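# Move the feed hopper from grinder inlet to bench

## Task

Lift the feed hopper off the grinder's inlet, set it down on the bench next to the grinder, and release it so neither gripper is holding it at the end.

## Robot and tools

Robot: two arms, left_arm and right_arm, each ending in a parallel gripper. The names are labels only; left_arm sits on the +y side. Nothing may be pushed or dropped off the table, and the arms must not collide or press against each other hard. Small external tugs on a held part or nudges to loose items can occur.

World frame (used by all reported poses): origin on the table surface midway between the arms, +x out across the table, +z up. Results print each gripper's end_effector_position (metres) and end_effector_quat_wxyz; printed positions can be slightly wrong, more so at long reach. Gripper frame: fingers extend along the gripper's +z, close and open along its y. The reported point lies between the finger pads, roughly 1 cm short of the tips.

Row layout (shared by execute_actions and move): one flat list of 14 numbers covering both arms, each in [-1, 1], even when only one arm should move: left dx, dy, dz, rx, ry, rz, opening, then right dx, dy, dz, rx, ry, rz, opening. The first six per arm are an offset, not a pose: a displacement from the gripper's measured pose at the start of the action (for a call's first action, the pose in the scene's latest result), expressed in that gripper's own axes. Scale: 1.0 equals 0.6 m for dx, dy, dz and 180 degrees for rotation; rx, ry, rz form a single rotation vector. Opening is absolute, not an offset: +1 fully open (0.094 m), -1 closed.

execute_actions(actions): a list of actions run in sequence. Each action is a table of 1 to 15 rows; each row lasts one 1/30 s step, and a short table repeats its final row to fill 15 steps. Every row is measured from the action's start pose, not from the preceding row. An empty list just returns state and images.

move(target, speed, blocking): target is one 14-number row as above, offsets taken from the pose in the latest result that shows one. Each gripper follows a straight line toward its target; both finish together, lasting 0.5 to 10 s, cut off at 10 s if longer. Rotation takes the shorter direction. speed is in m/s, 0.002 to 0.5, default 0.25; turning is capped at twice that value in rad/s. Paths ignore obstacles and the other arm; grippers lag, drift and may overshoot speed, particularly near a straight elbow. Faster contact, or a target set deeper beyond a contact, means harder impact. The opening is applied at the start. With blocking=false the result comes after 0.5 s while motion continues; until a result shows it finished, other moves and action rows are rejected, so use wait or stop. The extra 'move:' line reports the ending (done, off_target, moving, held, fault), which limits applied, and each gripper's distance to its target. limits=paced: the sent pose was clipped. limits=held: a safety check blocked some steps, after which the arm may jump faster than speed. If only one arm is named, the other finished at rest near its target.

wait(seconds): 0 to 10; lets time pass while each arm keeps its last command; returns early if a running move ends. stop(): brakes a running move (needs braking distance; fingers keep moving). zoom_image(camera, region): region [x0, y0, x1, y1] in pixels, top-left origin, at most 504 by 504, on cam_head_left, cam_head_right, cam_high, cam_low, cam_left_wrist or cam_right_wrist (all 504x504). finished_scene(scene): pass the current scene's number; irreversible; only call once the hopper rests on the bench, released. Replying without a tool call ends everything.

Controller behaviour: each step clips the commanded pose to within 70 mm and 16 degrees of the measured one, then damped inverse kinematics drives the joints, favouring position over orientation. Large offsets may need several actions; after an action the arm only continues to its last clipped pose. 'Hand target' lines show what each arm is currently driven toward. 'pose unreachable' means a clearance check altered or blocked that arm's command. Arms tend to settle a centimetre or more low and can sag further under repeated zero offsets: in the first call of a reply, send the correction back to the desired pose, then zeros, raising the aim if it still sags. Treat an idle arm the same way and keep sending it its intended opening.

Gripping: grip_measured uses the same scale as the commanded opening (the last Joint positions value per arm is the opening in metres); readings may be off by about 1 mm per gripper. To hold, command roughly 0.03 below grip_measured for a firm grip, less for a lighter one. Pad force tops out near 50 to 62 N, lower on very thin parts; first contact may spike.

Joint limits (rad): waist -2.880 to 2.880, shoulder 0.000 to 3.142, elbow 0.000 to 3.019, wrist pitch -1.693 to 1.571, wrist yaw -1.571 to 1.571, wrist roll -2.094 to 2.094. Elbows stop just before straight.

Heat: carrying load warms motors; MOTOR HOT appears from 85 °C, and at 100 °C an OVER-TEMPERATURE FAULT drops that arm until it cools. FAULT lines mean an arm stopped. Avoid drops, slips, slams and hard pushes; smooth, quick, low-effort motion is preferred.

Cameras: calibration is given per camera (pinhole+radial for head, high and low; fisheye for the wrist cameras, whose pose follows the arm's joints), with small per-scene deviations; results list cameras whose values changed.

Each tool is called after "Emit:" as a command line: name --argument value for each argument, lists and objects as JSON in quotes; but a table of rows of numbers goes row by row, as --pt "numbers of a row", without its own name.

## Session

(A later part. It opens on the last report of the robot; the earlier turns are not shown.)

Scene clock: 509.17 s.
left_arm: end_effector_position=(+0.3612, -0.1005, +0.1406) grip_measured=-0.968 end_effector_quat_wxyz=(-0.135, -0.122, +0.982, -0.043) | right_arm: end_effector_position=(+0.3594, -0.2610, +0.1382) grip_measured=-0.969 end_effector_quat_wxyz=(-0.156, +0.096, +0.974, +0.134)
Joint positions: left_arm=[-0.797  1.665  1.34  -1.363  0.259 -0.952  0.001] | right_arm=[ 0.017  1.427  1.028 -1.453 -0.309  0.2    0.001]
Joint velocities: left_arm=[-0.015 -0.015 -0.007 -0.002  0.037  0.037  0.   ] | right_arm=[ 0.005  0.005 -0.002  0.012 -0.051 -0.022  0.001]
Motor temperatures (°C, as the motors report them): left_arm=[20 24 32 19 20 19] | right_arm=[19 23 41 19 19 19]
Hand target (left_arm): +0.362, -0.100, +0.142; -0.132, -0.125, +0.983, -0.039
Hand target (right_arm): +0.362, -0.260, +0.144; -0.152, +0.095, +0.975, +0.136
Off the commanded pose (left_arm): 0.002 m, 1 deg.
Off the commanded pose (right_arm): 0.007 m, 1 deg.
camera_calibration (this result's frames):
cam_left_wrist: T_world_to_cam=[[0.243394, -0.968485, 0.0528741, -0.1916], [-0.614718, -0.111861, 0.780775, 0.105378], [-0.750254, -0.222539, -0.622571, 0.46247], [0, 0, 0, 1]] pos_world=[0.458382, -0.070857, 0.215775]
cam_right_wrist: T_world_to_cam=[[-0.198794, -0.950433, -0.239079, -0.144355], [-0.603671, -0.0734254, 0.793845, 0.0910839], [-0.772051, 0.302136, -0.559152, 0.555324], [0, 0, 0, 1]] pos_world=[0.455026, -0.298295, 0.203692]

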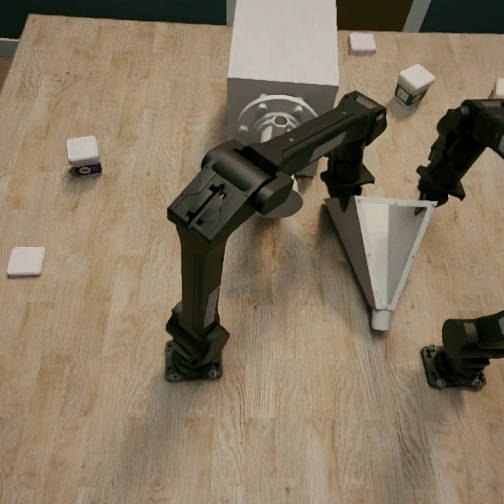

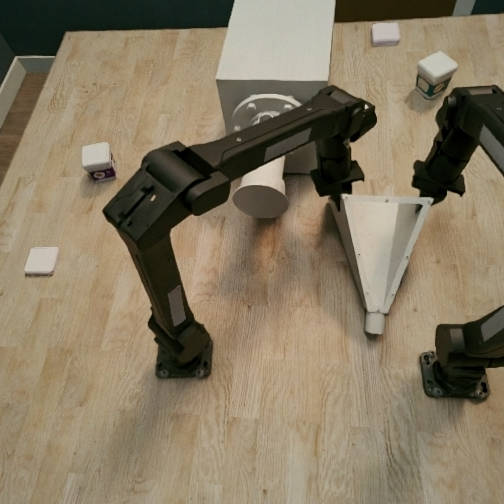

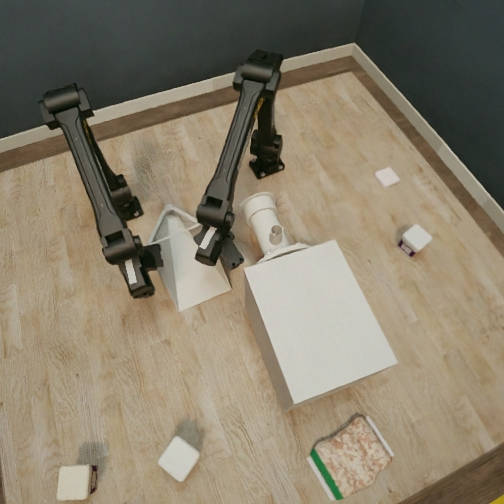

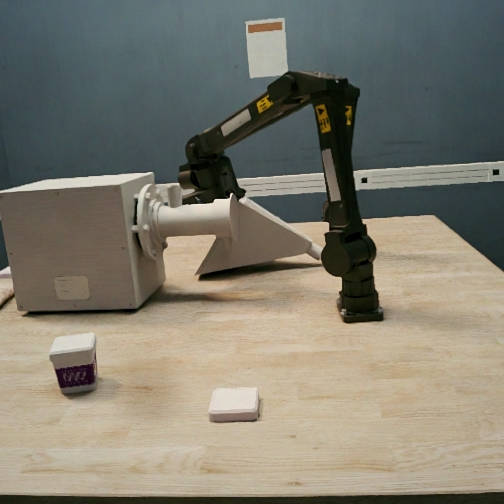

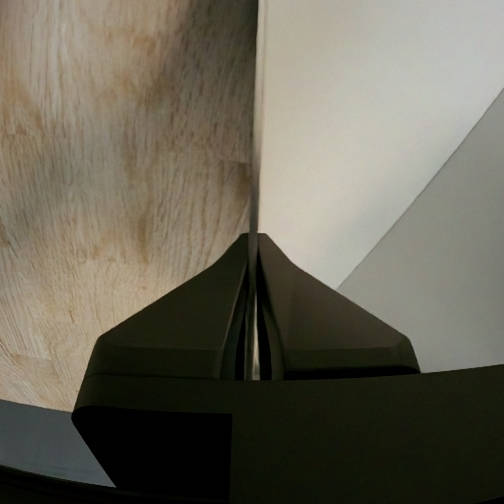

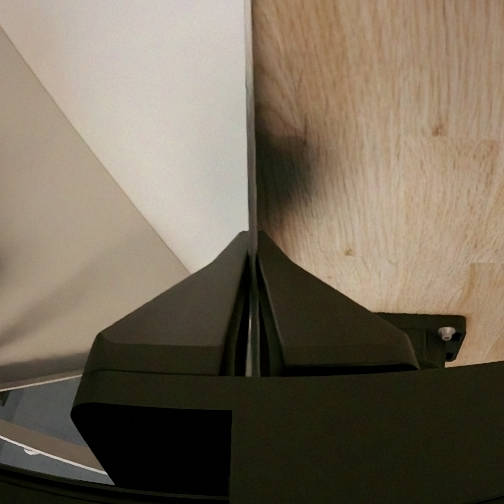

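Emit:
execute_actions --actions '[[[-0.0043, 0.0001, 0.0092, 0.0011, -0.0046, 0.0006, -1, -0.0037, 0.0004, 0.0006, -0.0007, -0.0045, -0.0014, -1]]]'

Emit:
zoom_image --camera "cam_low" --region '[160, 160, 380, 330]'

Scene clock: 520.70 s.
left_arm: end_effector_position=(+0.3643, -0.1020, +0.1353) grip_measured=-0.968 end_effector_quat_wxyz=(-0.126, -0.117, +0.984, -0.050) | right_arm: end_effector_position=(+0.3608, -0.2621, +0.1346) grip_measured=-0.970 end_effector_quat_wxyz=(-0.151, +0.096, +0.975, +0.134)
Joint positions: left_arm=[-0.797  1.664  1.326 -1.329  0.254 -0.945  0.001] | right_arm=[ 0.014  1.427  1.02  -1.434 -0.306  0.2    0.001]
Joint velocities: left_arm=[-0.005 -0.015 -0.002  0.002  0.051 -0.037  0.001] | right_arm=[-0.015 -0.024  0.007 -0.017  0.007 -0.007  0.   ]
Motor temperatures (°C, as the motors report them): left_arm=[20 24 31 19 20 19] | right_arm=[19 23 41 19 19 19]
Hand target (left_arm): +0.362, -0.101, +0.135; -0.127, -0.122, +0.983, -0.044
Hand target (right_arm): +0.361, -0.261, +0.137; -0.149, +0.095, +0.975, +0.135
Off the commanded pose (left_arm): 0.003 m, 1 deg.
Off the commanded pose (right_arm): 0.003 m, 0 deg.
camera_calibration (this result's frames):
cam_left_wrist: T_world_to_cam=[[0.234797, -0.969529, 0.0698858, -0.192783], [-0.631804, -0.0975792, 0.768962, 0.120447], [-0.738711, -0.224704, -0.635463, 0.458485], [0, 0, 0, 1]] pos_world=[0.460052, -0.0721318, 0.212204]
cam_right_wrist: T_world_to_cam=[[-0.197605, -0.950614, -0.239344, -0.146421], [-0.612614, -0.0708551, 0.7872, 0.0994277], [-0.765282, 0.302181, -0.568358, 0.553556], [0, 0, 0, 1]] pos_world=[0.455603, -0.299419, 0.201304]

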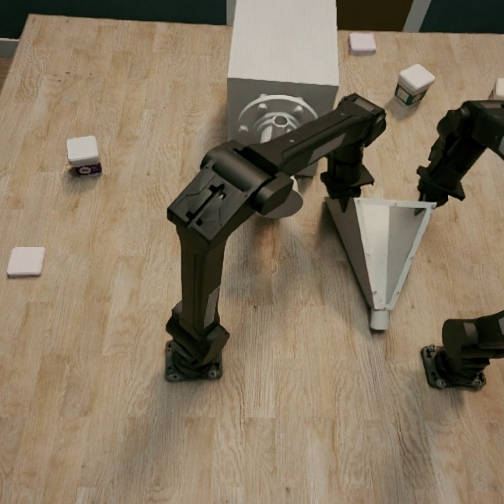

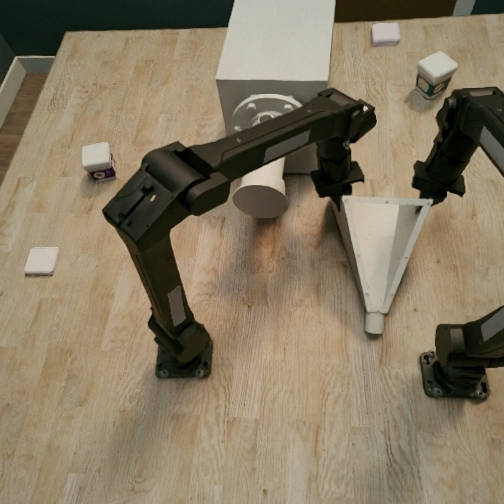

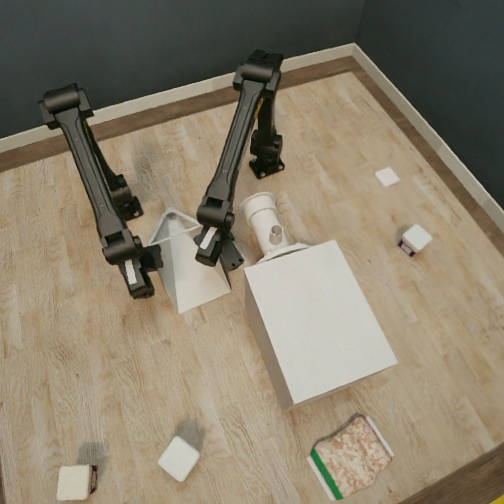

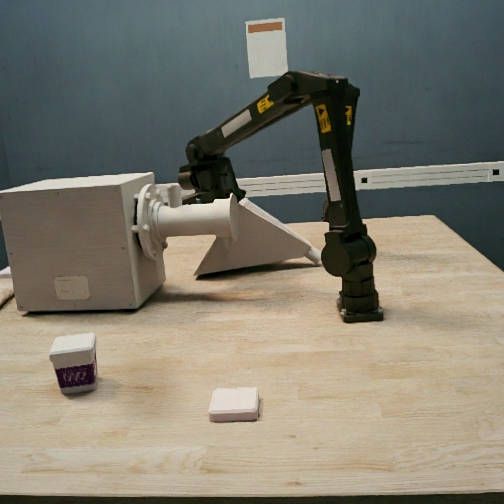

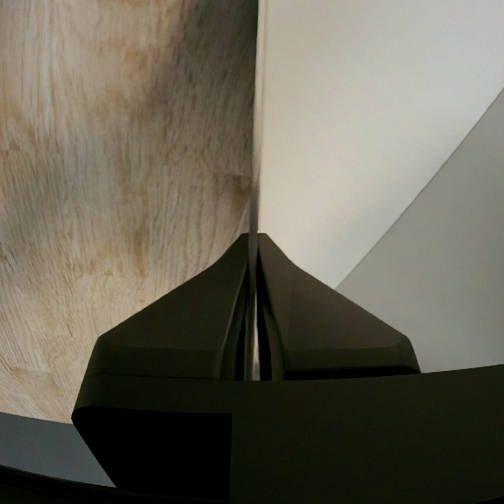

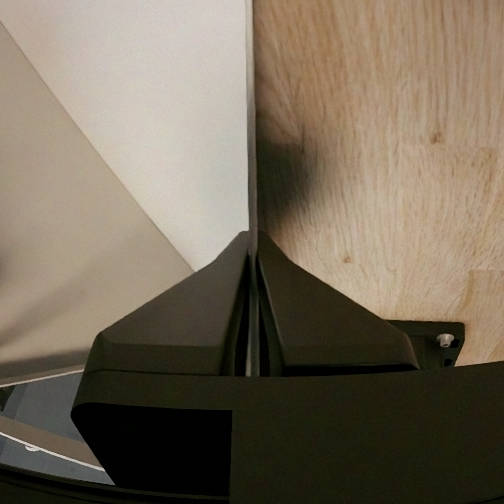

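Region (160, 160, 380, 330) of cam_low's 504x504 image, scaled by 2.291, with more detail than that image has; it fills the top 389 rows of this view, and the rest is white.

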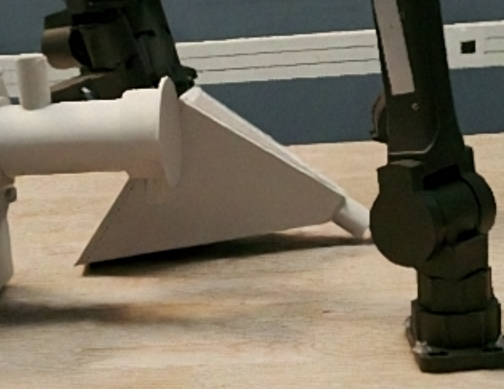

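Emit:
execute_actions --actions '[[[0.0017, -0.0003, -0.0064, 0, 0, 0, -0.4, 0.0022, 0.0015, -0.0061, 0, 0, 0, -0.4]], [[0.0017, -0.0003, -0.0064, 0, 0, 0, 0.3, 0.0022, 0.0015, -0.0061, 0, 0, 0, 0.3]]]'

Emit:
zoom_image --camera "cam_low" --region '[160, 160, 380, 330]'

Scene clock: 527.60 s.
left_arm: end_effector_position=(+0.3634, -0.1002, +0.1343) grip_measured=+0.297 end_effector_quat_wxyz=(-0.127, -0.117, +0.984, -0.047) | right_arm: end_effector_position=(+0.3596, -0.2622, +0.1351) grip_measured=+0.298 end_effector_quat_wxyz=(-0.153, +0.096, +0.974, +0.133)
Joint positions: left_arm=[-0.796  1.664  1.323 -1.332  0.251 -0.943  0.061] | right_arm=[ 0.014  1.427  1.02  -1.439 -0.306  0.2    0.061]
Joint velocities: left_arm=[-0.005  0.005  0.002  0.017  0.051  0.022  0.   ] | right_arm=[-0.005  0.005  0.007  0.007 -0.037  0.007 -0.   ]
Motor temperatures (°C, as the motors report them): left_arm=[20 24 31 19 20 19] | right_arm=[19 23 41 19 19 19]
Hand target (left_arm): +0.363, -0.100, +0.138; -0.127, -0.117, +0.984, -0.047
Hand target (right_arm): +0.360, -0.262, +0.139; -0.152, +0.096, +0.975, +0.133
Off the commanded pose (left_arm): 0.004 m, 0 deg.
Off the commanded pose (right_arm): 0.004 m, 0 deg.
camera_calibration (this result's frames):
cam_left_wrist: T_world_to_cam=[[0.234032, -0.970135, 0.0637759, -0.189723], [-0.629861, -0.101322, 0.770071, 0.119677], [-0.74061, -0.220391, -0.634763, 0.458613], [0, 0, 0, 1]] pos_world=[0.459435, -0.0708571, 0.21105]
cam_right_wrist: T_world_to_cam=[[-0.198686, -0.950775, -0.237802, -0.146533], [-0.608713, -0.0704504, 0.790257, 0.0966133], [-0.76811, 0.301766, -0.564752, 0.553324], [0, 0, 0, 1]] pos_world=[0.454709, -0.299488, 0.201295]

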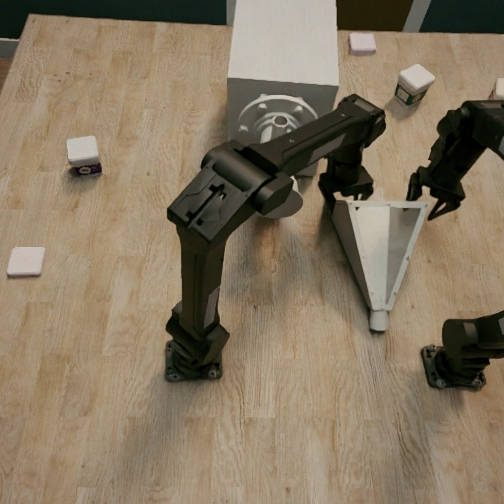

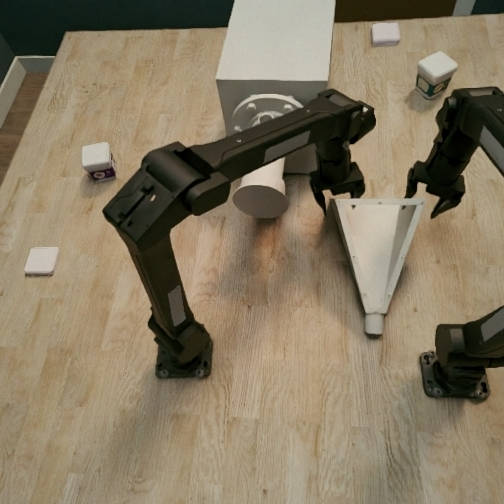

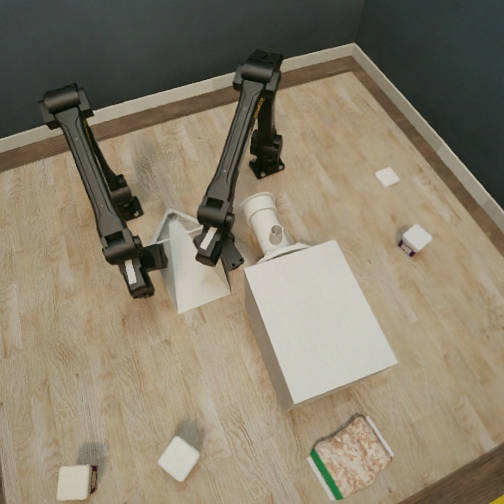

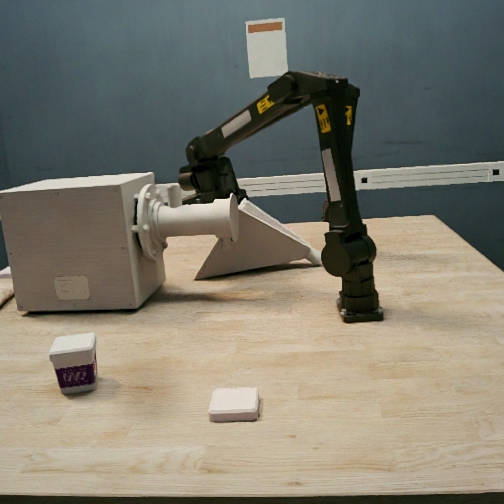

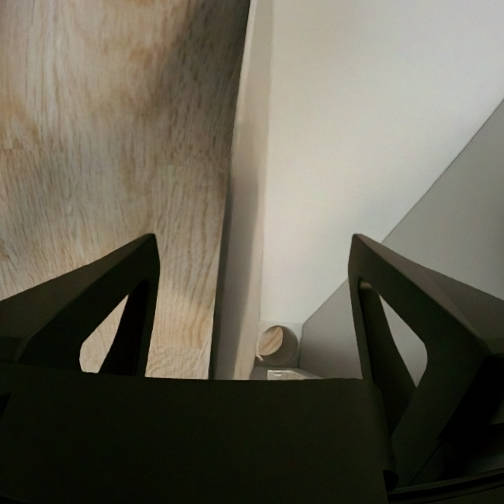

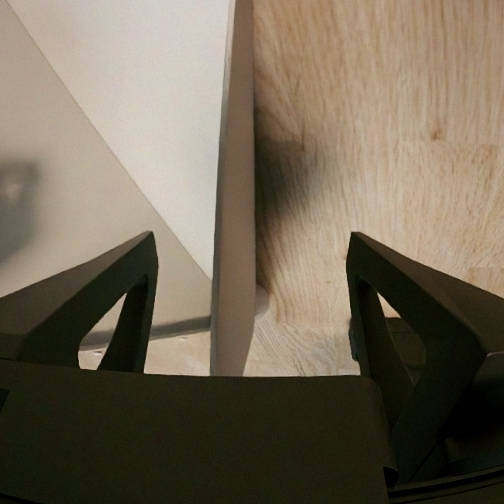

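Region (160, 160, 380, 330) of cam_low's 504x504 image, scaled by 2.291, with more detail than that image has; it fills the top 389 rows of this view, and the rest is white.

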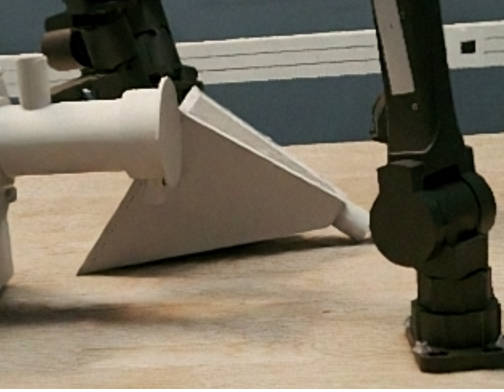

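Emit:
move --target '[0, 0, -0.17, 0, 0, 0, 0.3, 0, 0, -0.17, 0, 0, 0, 0.3]' --speed 0.2

Emit:
zoom_image --camera "cam_low" --region '[140, 100, 400, 340]'

Scene clock: 540.87 s.
left_arm: end_effector_position=(+0.3763, -0.0851, +0.2145) grip_measured=+0.297 end_effector_quat_wxyz=(-0.141, -0.122, +0.982, -0.032) | right_arm: end_effector_position=(+0.3772, -0.2878, +0.2183) grip_measured=+0.298 end_effector_quat_wxyz=(-0.160, +0.100, +0.973, +0.133)
Joint positions: left_arm=[-0.755  1.644  1.51  -1.591  0.247 -0.904  0.061] | right_arm=[-0.055  1.419  1.236 -1.697 -0.288  0.135  0.061]
Joint velocities: left_arm=[-0.015 -0.005  0.002 -0.012 -0.081  0.022 -0.   ] | right_arm=[-0.005 -0.024  0.002  0.012 -0.066 -0.066 -0.   ]
Motor temperatures (°C, as the motors report them): left_arm=[20 25 31 19 20 19] | right_arm=[19 23 40 19 19 19]
Hand target (left_arm): +0.386, -0.087, +0.233; -0.126, -0.117, +0.984, -0.047
Hand target (right_arm): +0.386, -0.291, +0.229; -0.147, +0.097, +0.975, +0.134
Off the commanded pose (left_arm): 0.022 m, 2 deg.
Off the commanded pose (right_arm): 0.015 m, 1 deg.
joint sent to its limit (right arm) — the command would take joint 4 (wrist pitch) past its lower limit, so that joint was sent only as far as its limit.
move: off_target (left_arm, right_arm)
camera_calibration (this result's frames):
cam_left_wrist: T_world_to_cam=[[0.23912, -0.970541, 0.0295195, -0.177804], [-0.603441, -0.124719, 0.787594, 0.0517832], [-0.760711, -0.206143, -0.615487, 0.527024], [0, 0, 0, 1]] pos_world=[0.474678, -0.0574654, 0.288841]
cam_right_wrist: T_world_to_cam=[[-0.206797, -0.949519, -0.235901, -0.144545], [-0.597876, -0.0682141, 0.798681, 0.0345132], [-0.774454, 0.306205, -0.553588, 0.622808], [0, 0, 0, 1]] pos_world=[0.47308, -0.325601, 0.283116]

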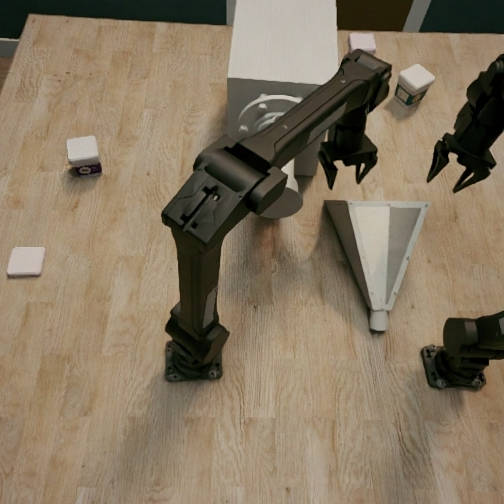

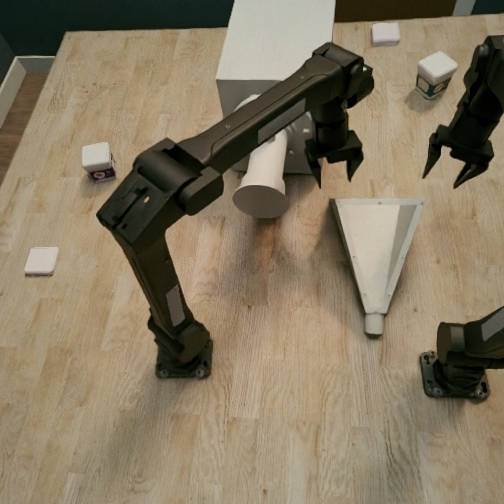

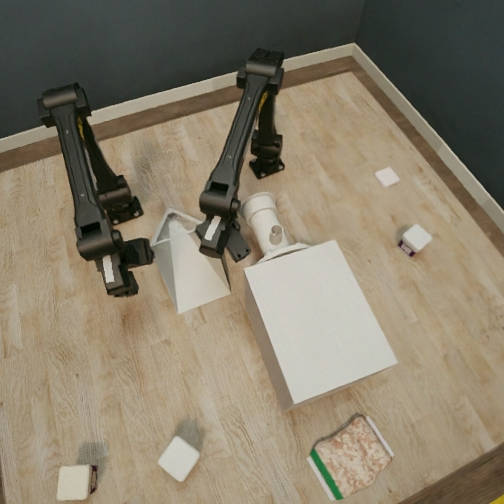

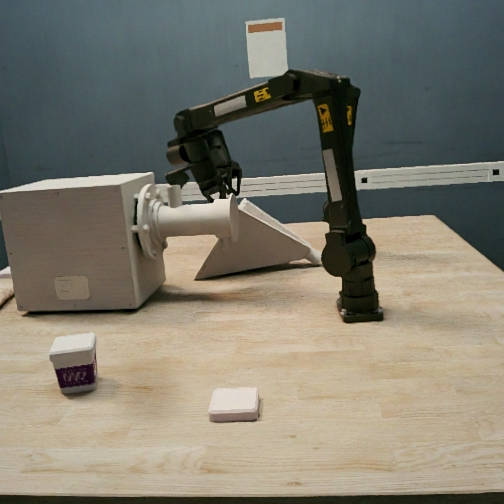

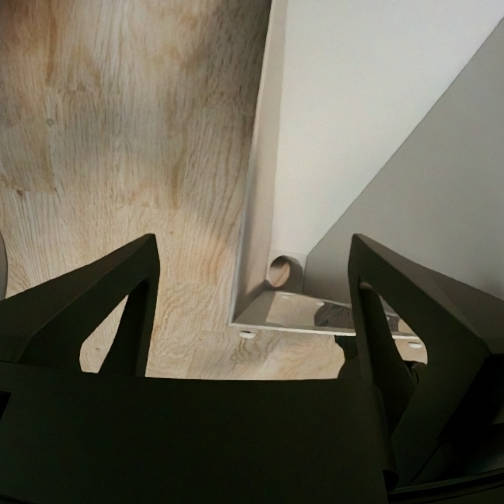

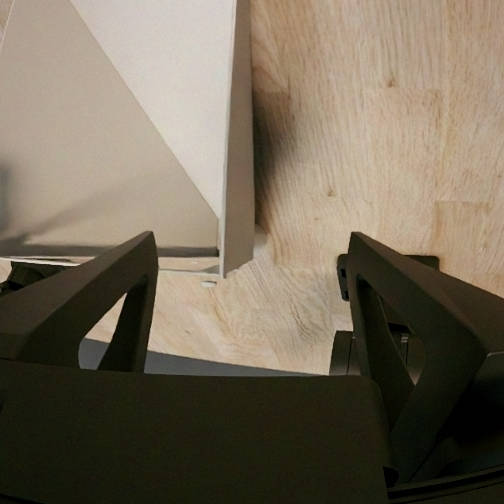

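Region (140, 100, 400, 340) of cam_low's 504x504 image, scaled by 1.938, with more detail than that image has; it fills the top 465 rows of this view, and the rest is white.

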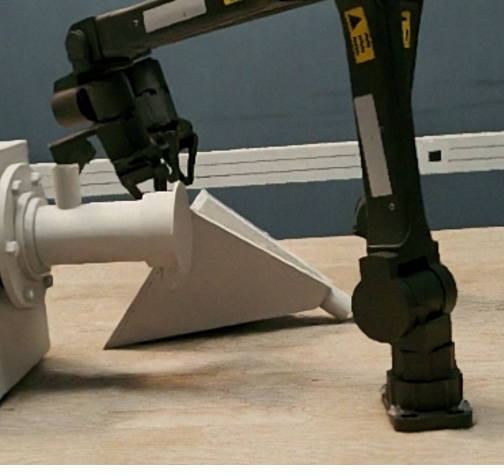

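The hopper is resting on the bench beside the grinder, and both grippers are open and clear of it. I'm ending scene 2.

Emit:
finished_scene --scene 2

The scene is finished: the task was done.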